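# Seat the kettle upright on its base over the stud

## Task

Stand the kettle upright on its base so that the stud sticking up from the base sits inside the ring on the kettle's underside. The kettle must stay that way on its own once the robot lets go; if only the robot holds it there at the end, it is not done.

## Robot and tools

Robot: two arms, left_arm and right_arm, facing each other across the table. left_arm's base is on the +y side. The names do not match the sides of any image. Each arm carries an identical five-finger right hand, so the hands are not mirror images; every hand number and axis means the same on both.

World frame: the origin is on the table top, halfway between the arm bases. z points up and the table surface is z = 0. The state line for each arm gives the hand point position in metres, its orientation as a wxyz quaternion, and its linear (m/s) and angular (rad/s) velocity. Printed positions can be slightly off, more so at long reach.

Hand point: fixed to the palm, 0.05 m in front of it, where index pad and thumb tip meet in a pinch. Its +z runs along the straightened fingers, +y points out of the palm, and +x runs across the palm toward the little finger. Straight fingers extend 0.06 to 0.07 m past the point. A wrist bracket on the little-finger side sticks out 0.03 m beyond the point in +y and 0.11 m across, and can collide with things.

execute_actions: argument "actions" is a list holding one item or none. An empty list only reads the state. An action item is {"rows": [...], "steps": n}. It has 1 to 15 rows and at most 15 steps of 1/30 s each (15 if steps is omitted). Each row covers one step, and the final row repeats to fill the count. A wait item is {"steps": n} with n up to 300; it counts from the previous result, so your reply time is included. The optional "pictures" boolean turns the camera images on or off.

Row: 28 numbers, each in [-1, 1], always for both arms. Order: left_arm dx, dy, dz, rx, ry, rz, then left_gripper little, ring, middle, index, thumb_bend, thumb_turn, force_limit, speed. The same 14 for right_arm and right_gripper follow.

The first six numbers of each arm are an offset, not a pose. They are measured in the hand point's own axes from its pose in the latest result showing it. For a second or later call within one reply, they are measured from where the arm is when that call starts. Every row in an action counts from that same reference; rows do not add up. Scale: 1.0 equals 0.6 m or 180 degrees. rx, ry, rz form a single rotation vector. All zeros is not a hold: it sends the arm back to the reference pose. Each step, the command is clipped to within 100 mm and 16 degrees of the measured pose. Motion trails the command by about 0.17 s. After an action, an arm continues only to its last clipped pose, so check the result and send the rest.

The hand numbers are absolute targets. For the fingers and thumb_bend, +1 is straight and -1 fully curled. thumb_turn is +1 beside the palm and -1 in front of it. A pinch is roughly index -0.22, thumb_bend -0.75, thumb_turn -0.57. force_limit runs from about 0 N at -1 to 10 N at +1 at the fingertip (15 N for the thumb motors); it only stops closing motors. speed runs from near zero at -1 to full at +1, and a full stroke at full speed takes 0.6 s. No value means "unchanged": repeat the hand's last eight numbers. Before the hand has had any command, send its hand_measured six values plus hand_force_limit and hand_speed. With the thumb turned in front beforehand, the hand can wrap objects 0.035 to 0.08 m across. For a gentle grip, close with speed -0.9 or lower.

move: argument "target" is one 28-number row with the same layout and offset meaning. Each hand point follows a straight line toward its target, and both arms finish together within 0.5 to 10 s. "speed" is each arm's top path speed in m/s, from 0.002 to 0.5 (default 0.25); turning is capped at twice that in rad/s. Optional "stop_force" (9 to 40 N, shared by both arms) ends an arm's path when its wrist sensor feels that much extra push against the motion. The arm then backs off two steps and holds. Use it only for slow, non-rotating approaches. Omit it when lifting off something the hand presses on. The result adds a "move:" line with each arm's ending (done, off_target, moving, held, contact, fault) and limits (paced = clipped pose, held = steps blocked), plus distance to target.

wait: "seconds" from 0 to 10; nothing new is sent. zoom_image: "camera" (cam_low, cam_left_wrist or cam_right_wrist) and "region" [x0, y0, x1, y1] in pixels of that camera's latest 672x504 image, at most 504 by 504. show_instructions: no arguments; shows the reference images. finished_scene: "scene" is the number of the current scene; this ends it and cannot be undone.

Result lines: HELD marks steps where your row was not sent. "pose unreachable" means the clearance check altered that arm's command. "Hand target" is the pose the controller is driving toward. hand_measured gives motor positions on the command scale. hand_stopped_by gives one word per motor: moving, target, force, stalled or fault. hand_load_n gives fingertip loads, positive when pushing the finger open; if they fall to about 0, the grip is lost. Wrist force and torque are in the hand's own axes; each has an offset of a few N, noise, and saturates near 50 N. Joint torques are rough. Camera calibrations are given as K, distortion and T_world_to_cam.

Avoid: knocking or dropping anything off the table; arms hitting or pressing on each other, including any part of the hand or bracket; pushing a stiff arm past a firm contact. Contact torque at a joint limit (wrist joints 24.6 N m, including held weight) or 150 N of outside force causes a 10 s fault stop. Holding loads for a long time heats motors: MOTOR HOT appears at 70 °C, and at 85 °C the arm is braked. Move smoothly and release the kettle so it rests by itself.

Each tool is called after ">>>" as name(argument=value, ...) on one line, values as JSON.

Reference images:

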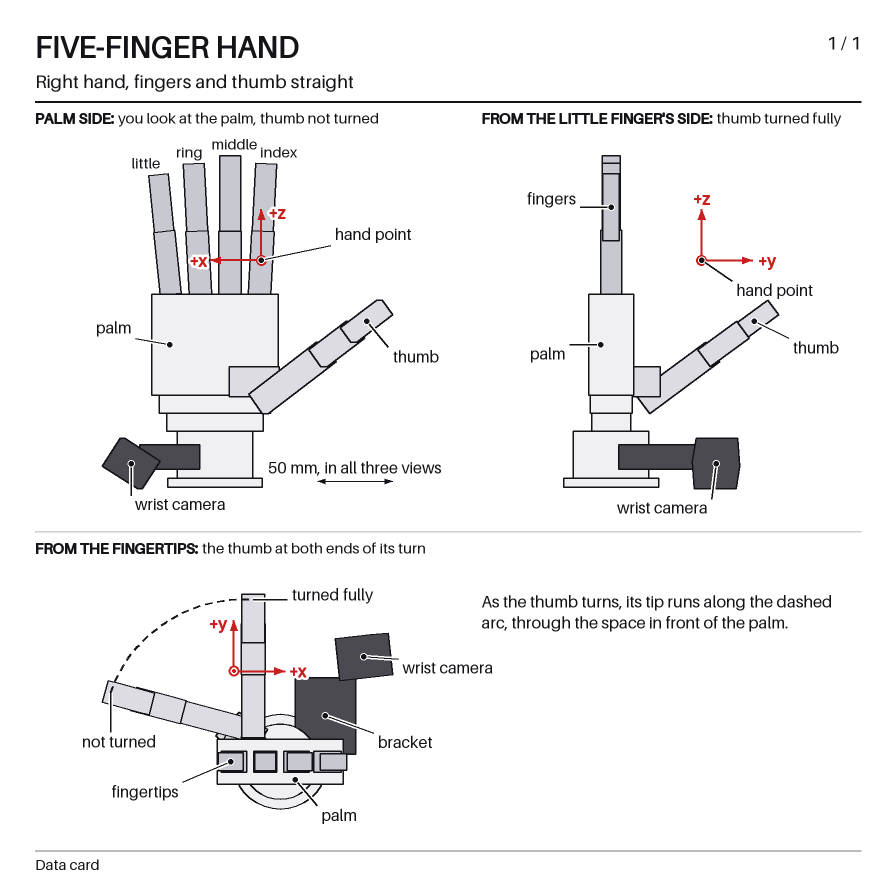

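## Session

>>> execute_actions(actions=[])

Scene clock: 0.00 s of 4800.00 s.
left_arm: end_effector_position=(+0.3179, +0.4473, +0.4703) hand_measured=(+1.000, +1.000, +1.000, +1.000, +1.000, +1.000) hand_load_n=(+0.0, +0.0, +0.0, +0.0, +0.0, +0.0) hand_stopped_by=(target, target, target, target, target, target) hand_force_limit=0.00 hand_speed=-0.80 end_effector_quat_wxyz=(-0.002, +0.313, +0.950, +0.018) end_effector_velocity=(+0.000, -0.000, +0.000) end_effector_angular_velocity=(-0.001, -0.001, -0.000) | right_arm: end_effector_position=(+0.1082, -0.2831, +0.4738) hand_measured=(+1.000, +1.000, +1.000, +1.000, +1.000, +1.000) hand_load_n=(+0.0, +0.0, +0.0, +0.0, +0.0, +0.0) hand_stopped_by=(target, target, target, target, target, target) hand_force_limit=0.00 hand_speed=-0.80 end_effector_quat_wxyz=(-0.020, -0.380, +0.925, -0.001) end_effector_velocity=(+0.000, +0.000, +0.000) end_effector_angular_velocity=(+0.001, -0.001, -0.000)
Joint positions: left_arm=[ 0.551 -1.719  1.371  1.942  1.545 -1.897] | right_arm=[-1.208 -1.718  1.36   1.969  1.57  -1.864]
Joint velocities: left_arm=[-0.     0.    -0.001 -0.    -0.001  0.   ] | right_arm=[-0.     0.    -0.001 -0.001 -0.     0.   ]
Joint torques (N m, as the arm reports them, + toward a larger angle): no reading
Motor temperatures (°C, as the motors report them): left_arm=[30 30 30 37 38 38] | right_arm=[28 31 28 34 37 34]
Wrist force (N, on the end effector, along its own x y z axes, offset not removed): no reading
Wrist torque (N m, same axes, about the end effector's origin, offset not removed): no reading
Hand target (left_arm): +0.318, +0.447, +0.470; -0.002, +0.313, +0.950, +0.018
Hand target (right_arm): +0.108, -0.283, +0.474; -0.020, -0.380, +0.925, -0.001

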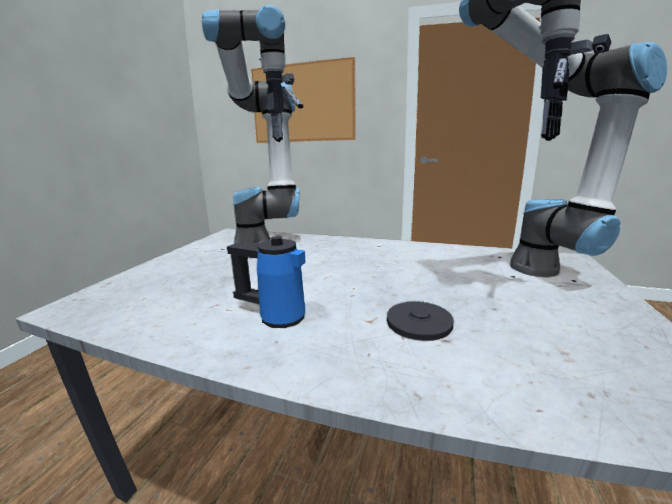

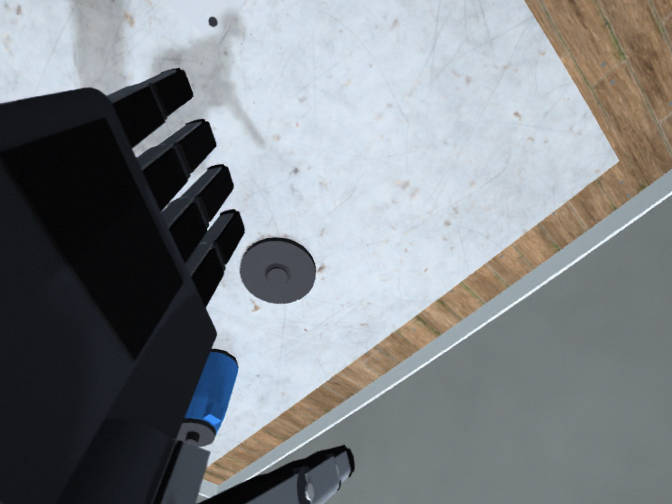

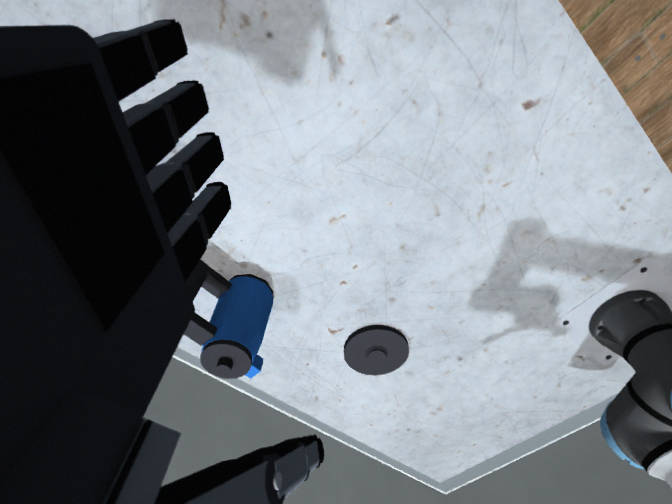

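>>> zoom_image(camera="cam_low", region=[200, 210, 480, 360])

>>> zoom_image(camera="cam_right_wrist", region=[160, 240, 440, 400])

Region (200, 210, 480, 360) of cam_low's 672x504 image, scaled by 1.800, with more detail than that image has; it fills the top 270 rows of this view, and the rest is white.

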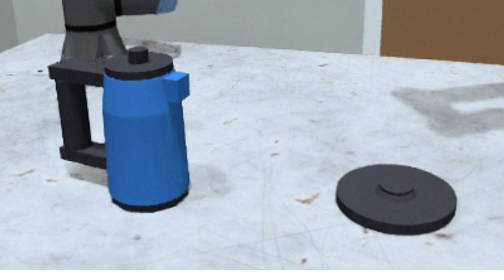

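Region (160, 240, 440, 400) of cam_right_wrist's 672x504 image, scaled by 1.800, with more detail than that image has; it fills the top 288 rows of this view, and the rest is white.

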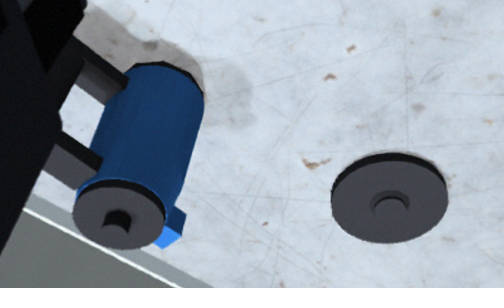

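>>> move(target=[0,0,0,0,0,0,1,1,1,1,1,1,0,-0.8,-0.427,-0.556,0.457,0.194,-0.472,0.194,1,1,1,1,1,1,0,-0.8])

Scene clock: 32.40 s of 4800.00 s.
left_arm: end_effector_position=(+0.3179, +0.4473, +0.4703) hand_measured=(+1.000, +1.000, +1.000, +1.000, +1.000, +1.000) hand_load_n=(+0.0, +0.0, +0.0, +0.0, +0.0, +0.0) hand_stopped_by=(target, target, target, target, target, target) hand_force_limit=0.00 hand_speed=-0.80 end_effector_quat_wxyz=(-0.002, +0.313, +0.950, +0.018) end_effector_velocity=(+0.000, -0.000, -0.000) end_effector_angular_velocity=(+0.002, +0.001, -0.000) | right_arm: end_effector_position=(+0.5151, -0.3452, +0.1858) hand_measured=(+1.000, +1.000, +1.000, +1.000, +1.000, +1.000) hand_load_n=(+0.0, +0.0, +0.0, +0.0, +0.0, +0.0) hand_stopped_by=(target, target, target, target, target, target) hand_force_limit=0.00 hand_speed=-0.80 end_effector_quat_wxyz=(+0.694, -0.007, +0.720, -0.007) end_effector_velocity=(+0.002, +0.001, -0.001) end_effector_angular_velocity=(+0.001, -0.013, -0.003)
Joint positions: left_arm=[ 0.551 -1.719  1.371  1.942  1.545 -1.897] | right_arm=[-1.624 -1.492  2.45  -0.92   1.643 -1.588]
Joint velocities: left_arm=[-0.     0.001  0.     0.    -0.     0.   ] | right_arm=[ 0.006  0.016 -0.001 -0.029  0.009  0.   ]
Joint torques (N m, as the arm reports them, + toward a larger angle): left_arm=[ -1.08  -9.55 -18.47   2.04  -0.44   0.12] | right_arm=[ 9.83 -8.1  -3.8  -2.66  2.86  1.72]
Motor temperatures (°C, as the motors report them): left_arm=[30 30 30 37 38 38] | right_arm=[28 31 28 34 37 34]
Wrist force (N, on the end effector, along its own x y z axes, offset not removed): left_arm=[1.6 1.1 1.4] | right_arm=[0.0 -0.5 0.9]
Wrist torque (N m, same axes, about the end effector's origin, offset not removed): left_arm=[0.03 -0.19 0.14] | right_arm=[-0.06 0.07 -0.09]
Hand target (left_arm): +0.318, +0.447, +0.470; -0.002, +0.313, +0.950, +0.018
Hand target (right_arm): +0.515, -0.345, +0.186; +0.694, -0.007, +0.720, -0.007
Off the commanded pose (left_arm): 0.000 m, 0 deg.
Off the commanded pose (right_arm): 0.000 m, 0 deg.
After step 90, 25.33 s passed at rest.
move: done
camera_calibration (this result's frames):
cam_left_wrist: T_world_to_cam=[[0.721869, 0.69036, 0.0480479, -0.562045], [0.577292, -0.639019, 0.508318, -0.133534], [0.381626, -0.339202, -0.859828, 0.565138], [0, 0, 0, 1]] pos_world=[0.26714, 0.494378, 0.580805]
cam_right_wrist: T_world_to_cam=[[0.0173107, 0.99894, 0.0426549, 0.325642], [-0.51819, -0.0275213, 0.854823, 0.0968296], [0.855091, -0.0369009, 0.517164, -0.416143], [0, 0, 0, 1]] pos_world=[0.400379, -0.337988, 0.118552]

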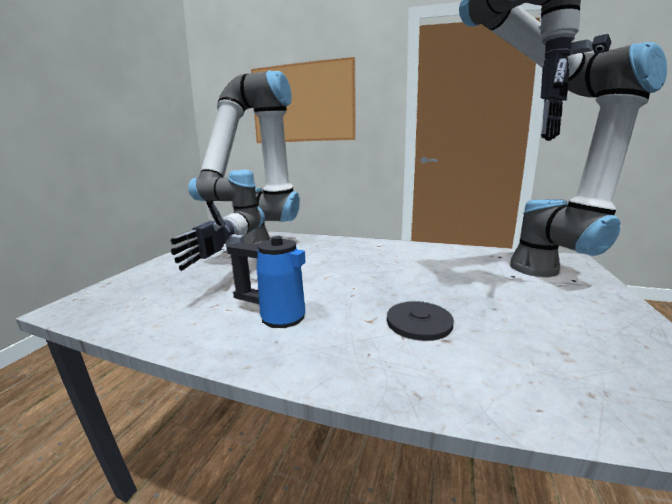

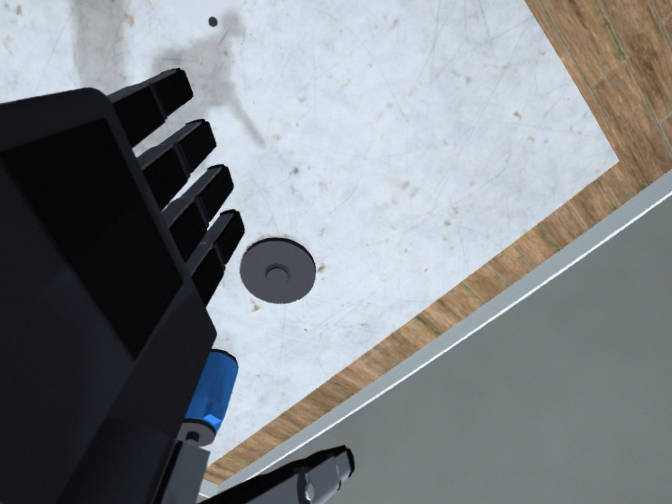

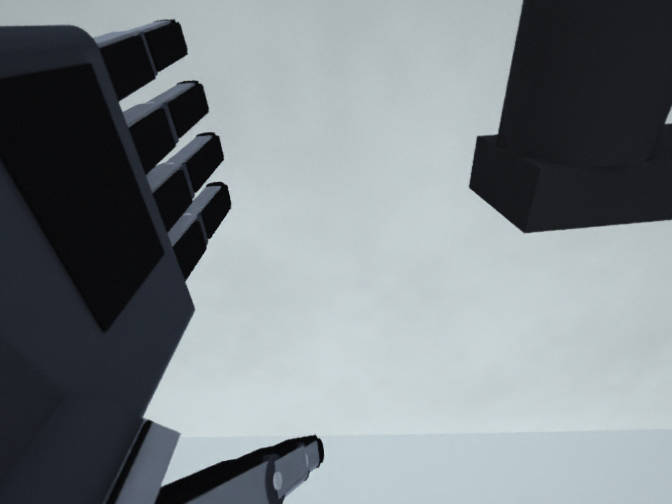

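>>> move(target=[0,0,0,0,0,0,1,1,1,1,1,1,0,-0.8,0.076,0.07,0.036,0,-0.011,0,1,1,1,1,1,1,0,-0.8], speed=0.1)

>>> zoom_image(camera="cam_low", region=[150, 200, 350, 340])

Scene clock: 42.97 s of 4800.00 s.
left_arm: end_effector_position=(+0.3179, +0.4473, +0.4703) hand_measured=(+1.000, +1.000, +1.000, +1.000, +1.000, +1.000) hand_load_n=(+0.0, +0.0, +0.0, +0.0, +0.0, +0.0) hand_stopped_by=(target, target, target, target, target, target) hand_force_limit=0.00 hand_speed=-0.80 end_effector_quat_wxyz=(-0.002, +0.313, +0.950, +0.018) end_effector_velocity=(+0.000, -0.000, -0.000) end_effector_angular_velocity=(+0.001, -0.000, -0.000) | right_arm: end_effector_position=(+0.5348, -0.3042, +0.1389) hand_measured=(+1.000, +1.000, +1.000, +1.000, +1.000, +1.000) hand_load_n=(+0.0, +0.0, +0.0, +0.0, +0.0, +0.0) hand_stopped_by=(target, target, target, target, target, target) hand_force_limit=0.00 hand_speed=-0.80 end_effector_quat_wxyz=(+0.706, -0.007, +0.708, -0.007) end_effector_velocity=(+0.001, +0.002, -0.002) end_effector_angular_velocity=(-0.000, -0.003, -0.000)
Joint positions: left_arm=[ 0.551 -1.719  1.371  1.942  1.545 -1.897] | right_arm=[-1.488 -1.248  2.384 -1.132  1.778 -1.59 ]
Joint velocities: left_arm=[-0.     0.001  0.    -0.001 -0.001  0.   ] | right_arm=[ 0.006  0.01  -0.004 -0.009  0.006 -0.001]
Joint torques (N m, as the arm reports them, + toward a larger angle): left_arm=[ -1.64  -9.73 -18.33   2.18  -0.56   0.02] | right_arm=[ 10.14 -15.22 -22.51  -3.2    2.3   -1.3 ]
Motor temperatures (°C, as the motors report them): left_arm=[30 30 30 37 38 38] | right_arm=[28 31 28 34 37 34]
Wrist force (N, on the end effector, along its own x y z axes, offset not removed): left_arm=[-0.3 0.4 0.4] | right_arm=[1.3 -1.7 0.8]
Wrist torque (N m, same axes, about the end effector's origin, offset not removed): left_arm=[0.01 0.04 -0.03] | right_arm=[-0.33 -0.25 -0.16]
Hand target (left_arm): +0.318, +0.447, +0.470; -0.002, +0.313, +0.950, +0.018
Hand target (right_arm): +0.535, -0.304, +0.139; +0.706, -0.007, +0.708, -0.007
Off the commanded pose (left_arm): 0.000 m, 0 deg.
Off the commanded pose (right_arm): 0.000 m, 0 deg.
After step 90, 6.43 s passed at rest.
move: done
camera_calibration (this result's frames):
cam_left_wrist: T_world_to_cam=[[0.721869, 0.69036, 0.0480478, -0.562045], [0.577293, -0.639019, 0.508319, -0.133534], [0.381626, -0.339202, -0.859828, 0.565138], [0, 0, 0, 1]] pos_world=[0.26714, 0.494378, 0.580804]
cam_right_wrist: T_world_to_cam=[[0.0150827, 0.998951, 0.0432295, 0.287464], [-0.547154, -0.0279411, 0.836566, 0.16623], [0.836896, -0.0362708, 0.546158, -0.401362], [0, 0, 0, 1]] pos_world=[0.422516, -0.297075, 0.067718]

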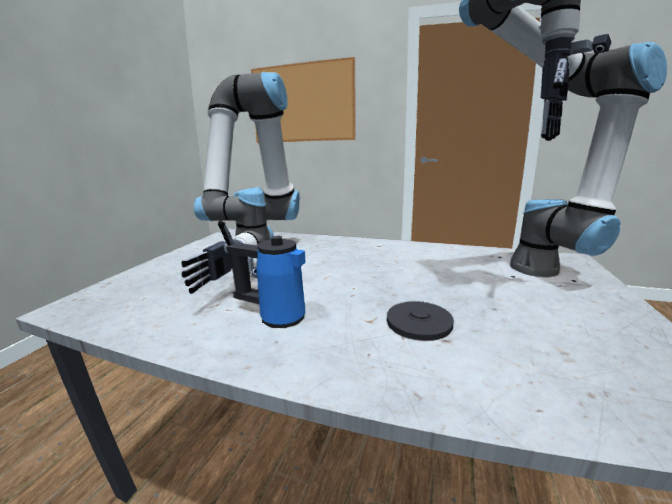

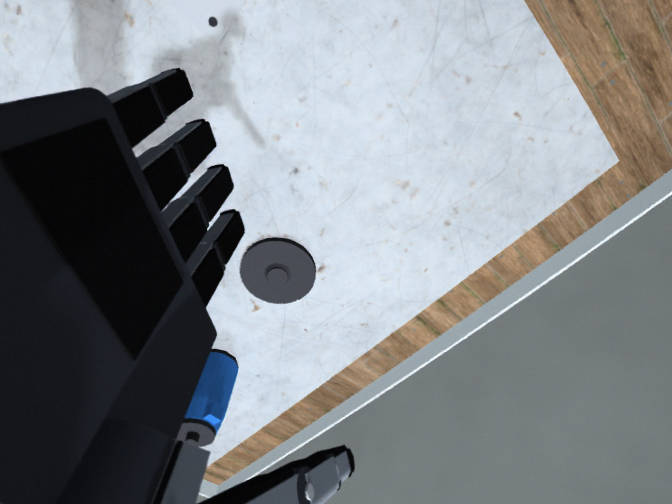

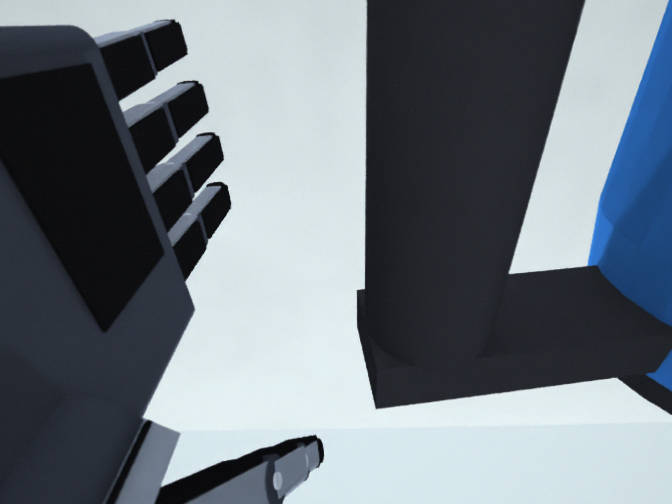

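Region (150, 200, 350, 340) of cam_low's 672x504 image, scaled by 2.520, with more detail than that image has; it fills the top 353 rows of this view, and the rest is white.

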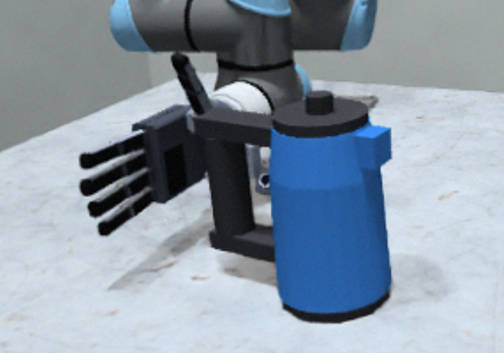

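>>> move(target=[0,0,0,0,0,0,1,1,1,1,1,1,0,-0.8,0.011,0.085,-0.024,0,0,0,1,1,1,1,1,1,0,-0.8], speed=0.03)

>>> move(target=[0,0,0,0,0,0,1,1,1,1,1,1,0,-0.8,0,0,0,0,0,0,-1,-1,-1,-1,1,1,0.8,-0.6])

>>> zoom_image(camera="cam_low", region=[150, 200, 350, 340])

Scene clock: 50.33 s of 4800.00 s.
left_arm: end_effector_position=(+0.3179, +0.4473, +0.4703) hand_measured=(+1.000, +1.000, +1.000, +1.000, +1.000, +1.000) hand_load_n=(+0.0, +0.0, +0.0, +0.0, +0.0, +0.0) hand_stopped_by=(target, target, target, target, target, target) hand_force_limit=0.00 hand_speed=-0.80 end_effector_quat_wxyz=(-0.002, +0.313, +0.950, +0.018) end_effector_velocity=(+0.000, -0.000, -0.000) end_effector_angular_velocity=(+0.002, +0.000, -0.000) | right_arm: end_effector_position=(+0.5205, -0.2536, +0.1315) hand_measured=(+1.000, +1.000, +1.000, +1.000, +1.000, +1.000) hand_load_n=(+0.0, +0.0, +0.0, +0.0, +0.0, +0.0) hand_stopped_by=(target, target, target, target, target, target) hand_force_limit=0.00 hand_speed=-0.80 end_effector_quat_wxyz=(+0.706, -0.007, +0.708, -0.007) end_effector_velocity=(-0.000, +0.002, -0.000) end_effector_angular_velocity=(-0.001, +0.000, -0.001)
Joint positions: left_arm=[ 0.551 -1.719  1.371  1.942  1.545 -1.897] | right_arm=[-1.319 -1.193  2.325 -1.128  1.947 -1.589]
Joint velocities: left_arm=[ 0.     0.001  0.    -0.    -0.001  0.   ] | right_arm=[ 0.008  0.003 -0.004  0.001  0.009 -0.001]
Joint torques (N m, as the arm reports them, + toward a larger angle): left_arm=[ -1.62  -9.23 -18.82   2.13  -0.42   0.03] | right_arm=[  5.56 -16.98 -25.74   0.59   2.26   1.32]
Motor temperatures (°C, as the motors report them): left_arm=[30 30 30 37 38 38] | right_arm=[28 31 28 34 37 34]
Wrist force (N, on the end effector, along its own x y z axes, offset not removed): left_arm=[1.1 2.2 0.5] | right_arm=[-0.4 0.3 2.5]
Wrist torque (N m, same axes, about the end effector's origin, offset not removed): left_arm=[0.24 -0.15 0.11] | right_arm=[-0.04 -0.11 0.04]
Hand target (left_arm): +0.318, +0.447, +0.470; -0.002, +0.313, +0.950, +0.018
Hand target (right_arm): +0.520, -0.253, +0.131; +0.706, -0.007, +0.708, -0.007
Off the commanded pose (left_arm): 0.000 m, 0 deg.
Off the commanded pose (right_arm): 0.000 m, 0 deg.
After step 90, 2.27 s passed at rest.
move: done
camera_calibration (this result's frames):
cam_left_wrist: T_world_to_cam=[[0.721869, 0.69036, 0.048048, -0.562045], [0.577293, -0.639019, 0.508318, -0.133534], [0.381626, -0.339202, -0.859828, 0.565138], [0, 0, 0, 1]] pos_world=[0.26714, 0.494378, 0.580805]
cam_right_wrist: T_world_to_cam=[[0.0150137, 0.998951, 0.0432625, 0.237467], [-0.547147, -0.0280067, 0.836568, 0.165964], [0.836902, -0.0362309, 0.546152, -0.383443], [0, 0, 0, 1]] pos_world=[0.408146, -0.246462, 0.0603046]

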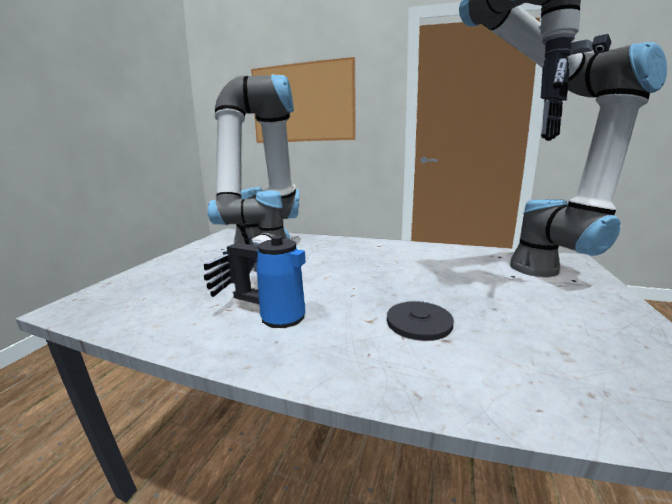

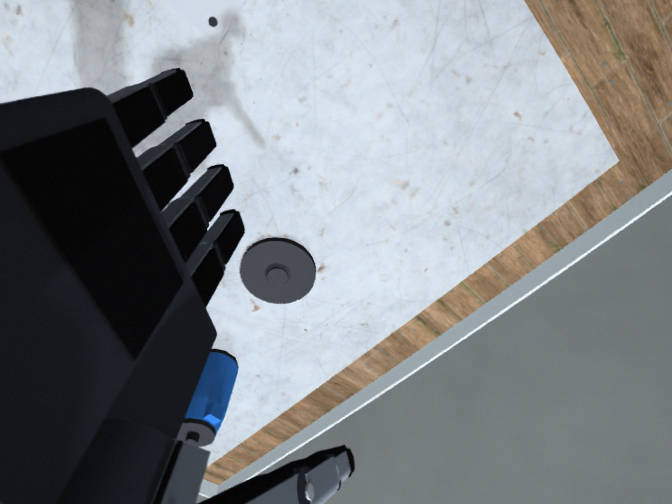

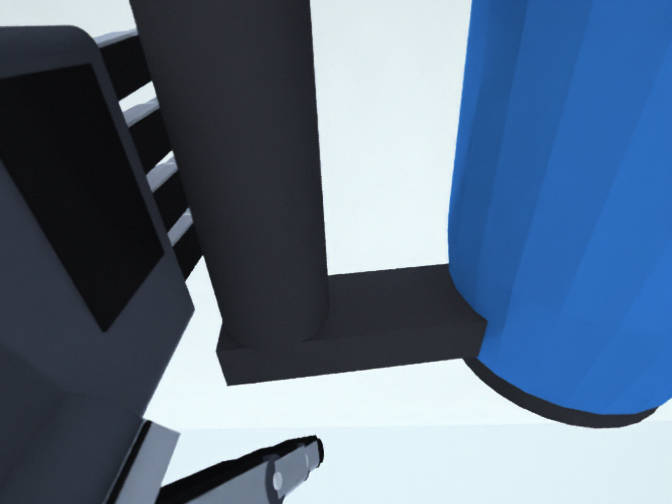

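Scene clock: 53.27 s of 4800.00 s.
left_arm: end_effector_position=(+0.3179, +0.4473, +0.4703) hand_measured=(+1.000, +1.000, +1.000, +1.000, +1.000, +1.000) hand_load_n=(+0.0, +0.0, +0.0, +0.0, +0.0, +0.0) hand_stopped_by=(target, target, target, target, target, target) hand_force_limit=0.00 hand_speed=-0.80 end_effector_quat_wxyz=(-0.002, +0.313, +0.950, +0.018) end_effector_velocity=(+0.000, -0.000, -0.000) end_effector_angular_velocity=(+0.000, +0.001, -0.000) | right_arm: end_effector_position=(+0.5205, -0.2536, +0.1316) hand_measured=(-0.772, -0.766, -0.770, -0.772, +1.002, +1.000) hand_load_n=(+10.0, +10.5, +10.5, +9.0, +2.0, +0.5) hand_stopped_by=(force, force, force, force, target, target) hand_force_limit=0.80 hand_speed=-0.60 end_effector_quat_wxyz=(+0.706, -0.007, +0.708, -0.007) end_effector_velocity=(-0.000, +0.000, -0.001) end_effector_angular_velocity=(+0.000, +0.003, +0.000)
Joint positions: left_arm=[ 0.551 -1.719  1.371  1.942  1.545 -1.897] | right_arm=[-1.319 -1.193  2.325 -1.128  1.947 -1.589]
Joint velocities: left_arm=[ 0.     0.001 -0.     0.     0.     0.   ] | right_arm=[ 0.    -0.     0.     0.003  0.     0.001]
Joint torques (N m, as the arm reports them, + toward a larger angle): left_arm=[ -1.91  -9.97 -17.93   2.17  -0.5    0.04] | right_arm=[ -4.66 -17.51   1.3    6.16  -1.84  -3.62]
Motor temperatures (°C, as the motors report them): left_arm=[30 30 30 37 38 38] | right_arm=[28 31 28 34 37 34]
Wrist force (N, on the end effector, along its own x y z axes, offset not removed): left_arm=[0.5 0.8 0.1] | right_arm=[-15.7 -1.3 0.4]
Wrist torque (N m, same axes, about the end effector's origin, offset not removed): left_arm=[0.09 0.01 0.11] | right_arm=[-0.20 -1.21 1.42]
Hand target (left_arm): +0.318, +0.447, +0.470; -0.002, +0.313, +0.950, +0.018
Hand target (right_arm): +0.520, -0.254, +0.131; +0.706, -0.007, +0.708, -0.007
Off the commanded pose (left_arm): 0.000 m, 0 deg.
Off the commanded pose (right_arm): 0.000 m, 0 deg.
move: done
camera_calibration (this result's frames):
cam_left_wrist: T_world_to_cam=[[0.721869, 0.69036, 0.048048, -0.562045], [0.577293, -0.639019, 0.508318, -0.133534], [0.381626, -0.339201, -0.859828, 0.565138], [0, 0, 0, 1]] pos_world=[0.26714, 0.494378, 0.580805]
cam_right_wrist: T_world_to_cam=[[0.0149761, 0.998938, 0.0435685, 0.237428], [-0.547476, -0.0282692, 0.836344, 0.16597], [0.836688, -0.0363778, 0.546471, -0.38352], [0, 0, 0, 1]] pos_world=[0.408195, -0.246435, 0.0604301]

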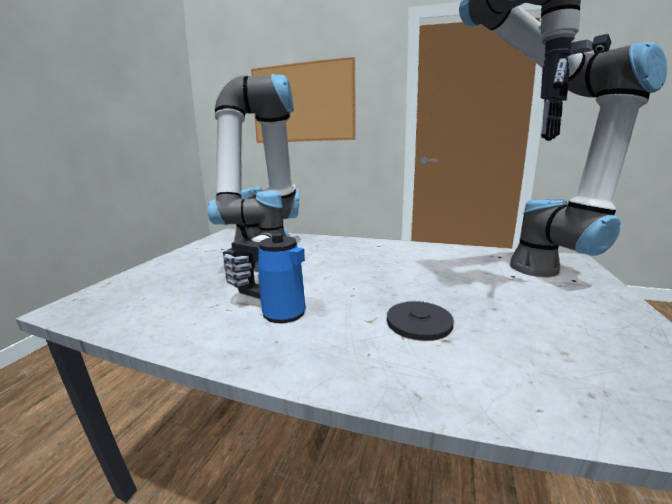

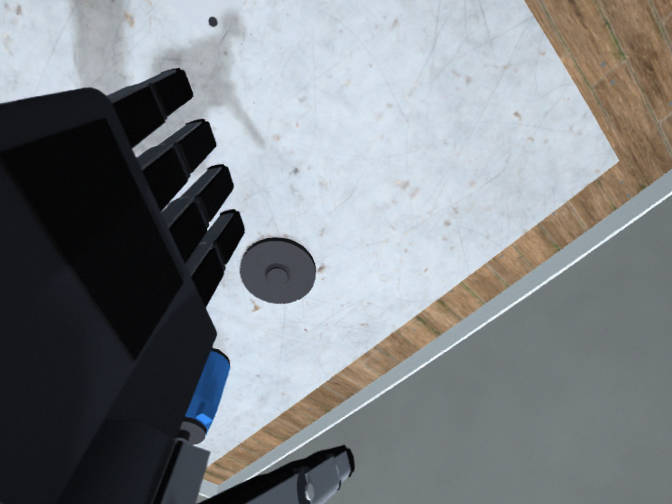

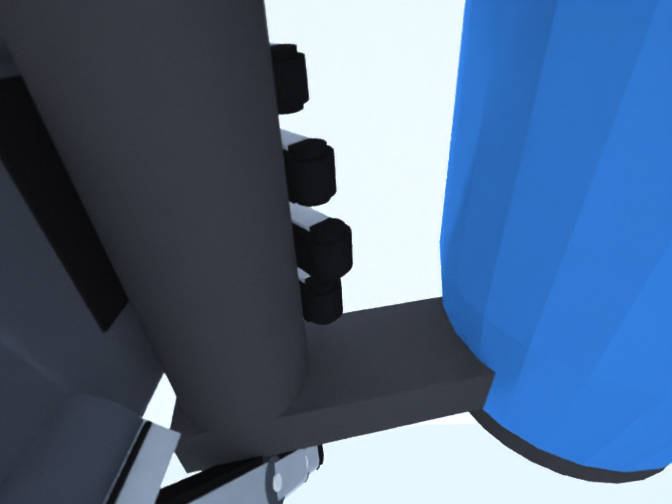

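Region (150, 200, 350, 340) of cam_low's 672x504 image, scaled by 2.520, with more detail than that image has; it fills the top 353 rows of this view, and the rest is white.

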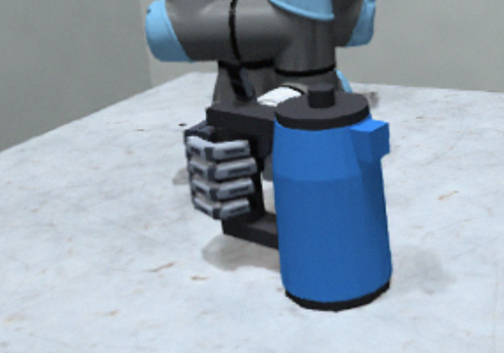

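>>> move(target=[0,0,0,0,0,0,1,1,1,1,1,1,0,-0.8,0,0,0,0,0,0,-1,-1,-1,-1,1,-1,0.8,-0.6])

>>> move(target=[0,0,0,0,0,0,1,1,1,1,1,1,0,-0.8,-0.1,0,0,0,0,0,-1,-1,-1,-1,1,-1,0.8,-0.6], speed=0.04)

Scene clock: 57.00 s of 4800.00 s.
left_arm: end_effector_position=(+0.3179, +0.4473, +0.4703) hand_measured=(+1.000, +1.000, +1.000, +1.000, +1.000, +1.000) hand_load_n=(+0.0, +0.0, +0.0, +0.0, +0.0, +0.0) hand_stopped_by=(target, target, target, target, target, target) hand_force_limit=0.00 hand_speed=-0.80 end_effector_quat_wxyz=(-0.002, +0.313, +0.950, +0.018) end_effector_velocity=(+0.000, +0.000, -0.000) end_effector_angular_velocity=(+0.002, +0.001, +0.000) | right_arm: end_effector_position=(+0.5205, -0.2536, +0.1316) hand_measured=(-0.772, -0.766, -0.770, -0.772, +1.002, +0.604) hand_load_n=(+9.0, +10.5, +12.0, +11.5, +3.5, +13.0) hand_stopped_by=(force, force, force, force, target, force) hand_force_limit=0.80 hand_speed=-0.60 end_effector_quat_wxyz=(+0.706, -0.007, +0.708, -0.007) end_effector_velocity=(-0.000, -0.000, -0.000) end_effector_angular_velocity=(-0.001, +0.001, -0.000)
Joint positions: left_arm=[ 0.551 -1.719  1.371  1.942  1.545 -1.897] | right_arm=[-1.319 -1.193  2.325 -1.128  1.947 -1.589]
Joint velocities: left_arm=[ 0.     0.001  0.     0.001 -0.001 -0.   ] | right_arm=[-0.    -0.     0.     0.    -0.    -0.001]
Joint torques (N m, as the arm reports them, + toward a larger angle): left_arm=[ -1.58  -9.67 -18.35   2.25  -0.56  -0.06] | right_arm=[ -0.32 -19.14   0.35   3.86   0.12  -2.07]
Motor temperatures (°C, as the motors report them): left_arm=[30 30 30 37 38 38] | right_arm=[28 31 28 34 37 34]
Wrist force (N, on the end effector, along its own x y z axes, offset not removed): left_arm=[0.8 1.4 0.7] | right_arm=[-23.0 0.3 0.6]
Wrist torque (N m, same axes, about the end effector's origin, offset not removed): left_arm=[0.20 -0.15 0.20] | right_arm=[-0.56 -0.80 1.90]
Hand target (left_arm): +0.318, +0.447, +0.470; -0.002, +0.313, +0.950, +0.018
Hand target (right_arm): +0.520, -0.254, +0.132; +0.706, -0.007, +0.708, -0.007
Off the commanded pose (left_arm): 0.000 m, 0 deg.
Off the commanded pose (right_arm): 0.000 m, 0 deg.
move: done
camera_calibration (this result's frames):
cam_left_wrist: T_world_to_cam=[[0.721869, 0.69036, 0.048048, -0.562045], [0.577292, -0.639019, 0.508319, -0.133534], [0.381626, -0.339202, -0.859828, 0.565138], [0, 0, 0, 1]] pos_world=[0.26714, 0.494378, 0.580805]
cam_right_wrist: T_world_to_cam=[[0.0150151, 0.998938, 0.0435579, 0.237419], [-0.54745, -0.0282401, 0.836362, 0.165978], [0.836704, -0.0364039, 0.546445, -0.383522], [0, 0, 0, 1]] pos_world=[0.408194, -0.246442, 0.0604148]

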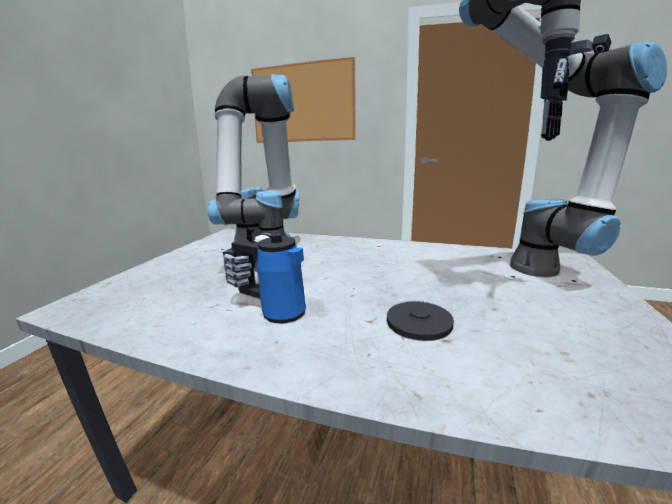

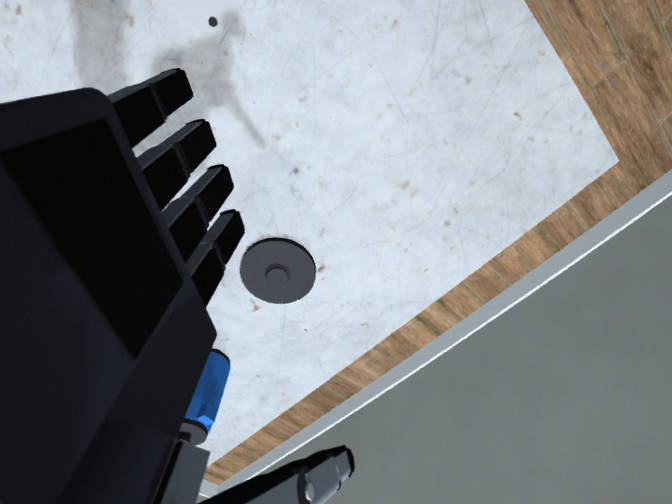

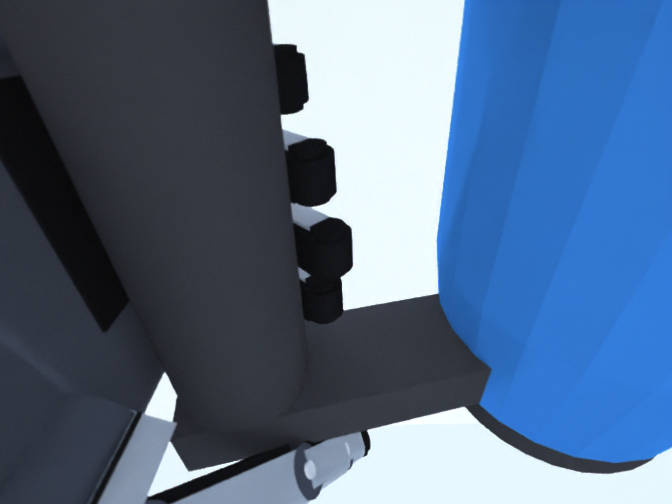

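Scene clock: 58.87 s of 4800.00 s.
left_arm: end_effector_position=(+0.3179, +0.4473, +0.4703) hand_measured=(+1.000, +1.000, +1.000, +1.000, +1.000, +1.000) hand_load_n=(+0.0, +0.0, +0.0, +0.0, +0.0, +0.0) hand_stopped_by=(target, target, target, target, target, target) hand_force_limit=0.00 hand_speed=-0.80 end_effector_quat_wxyz=(-0.002, +0.313, +0.950, +0.018) end_effector_velocity=(+0.000, +0.000, -0.000) end_effector_angular_velocity=(-0.000, -0.002, -0.000) | right_arm: end_effector_position=(+0.5206, -0.2526, +0.1913) hand_measured=(-0.772, -0.768, -0.772, -0.772, +1.000, +0.604) hand_load_n=(+0.0, +0.0, +0.0, +5.0, +0.5, +0.0) hand_stopped_by=(force, force, force, force, target, force) hand_force_limit=0.80 hand_speed=-0.60 end_effector_quat_wxyz=(+0.706, -0.007, +0.708, -0.007) end_effector_velocity=(-0.001, +0.000, +0.002) end_effector_angular_velocity=(+0.001, +0.002, +0.001)
Joint positions: left_arm=[ 0.551 -1.719  1.371  1.942  1.545 -1.897] | right_arm=[-1.316 -1.355  2.289 -0.931  1.95  -1.589]
Joint velocities: left_arm=[-0.    -0.001  0.001 -0.001 -0.001  0.   ] | right_arm=[ 0.001 -0.007 -0.001  0.009  0.     0.001]
Joint torques (N m, as the arm reports them, + toward a larger angle): left_arm=[ -0.93  -9.61 -18.51   2.21  -0.51   0.05] | right_arm=[  6.66 -33.81 -27.3   -0.74   2.63   1.99]
Motor temperatures (°C, as the motors report them): left_arm=[30 30 30 37 38 38] | right_arm=[28 31 28 34 37 34]
Wrist force (N, on the end effector, along its own x y z axes, offset not removed): left_arm=[1.3 0.6 0.7] | right_arm=[6.1 0.9 3.1]
Wrist torque (N m, same axes, about the end effector's origin, offset not removed): left_arm=[0.06 -0.22 0.16] | right_arm=[-0.16 -0.36 -0.28]
Hand target (left_arm): +0.318, +0.447, +0.470; -0.002, +0.313, +0.950, +0.018
Hand target (right_arm): +0.521, -0.253, +0.192; +0.706, -0.007, +0.708, -0.007
Off the commanded pose (left_arm): 0.000 m, 0 deg.
Off the commanded pose (right_arm): 0.000 m, 0 deg.
move: done
camera_calibration (this result's frames):
cam_left_wrist: T_world_to_cam=[[0.721869, 0.69036, 0.0480479, -0.562045], [0.577292, -0.639019, 0.508319, -0.133534], [0.381626, -0.339202, -0.859828, 0.565138], [0, 0, 0, 1]] pos_world=[0.26714, 0.494378, 0.580805]
cam_right_wrist: T_world_to_cam=[[0.0150111, 0.998938, 0.043566, 0.233768], [-0.547509, -0.0282465, 0.836323, 0.116155], [0.836665, -0.0364069, 0.546504, -0.416244], [0, 0, 0, 1]] pos_world=[0.408344, -0.245393, 0.120151]

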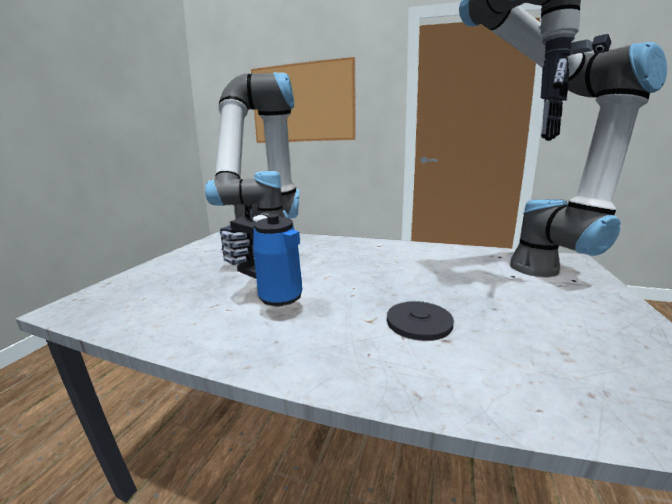

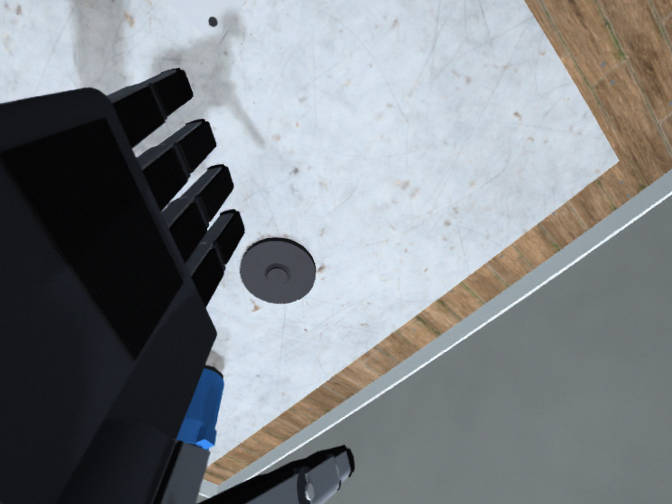

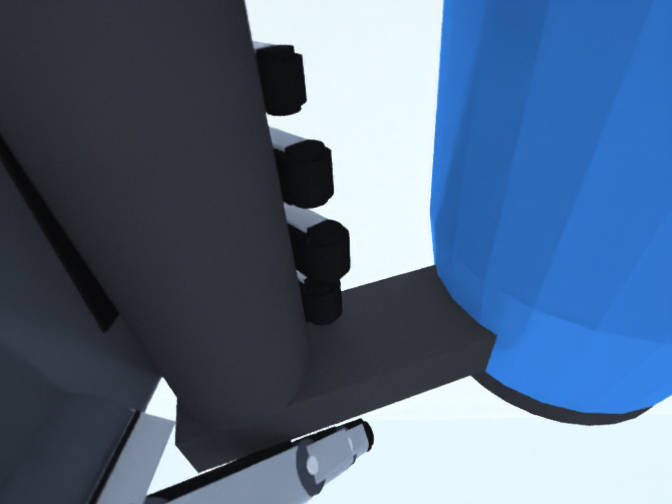

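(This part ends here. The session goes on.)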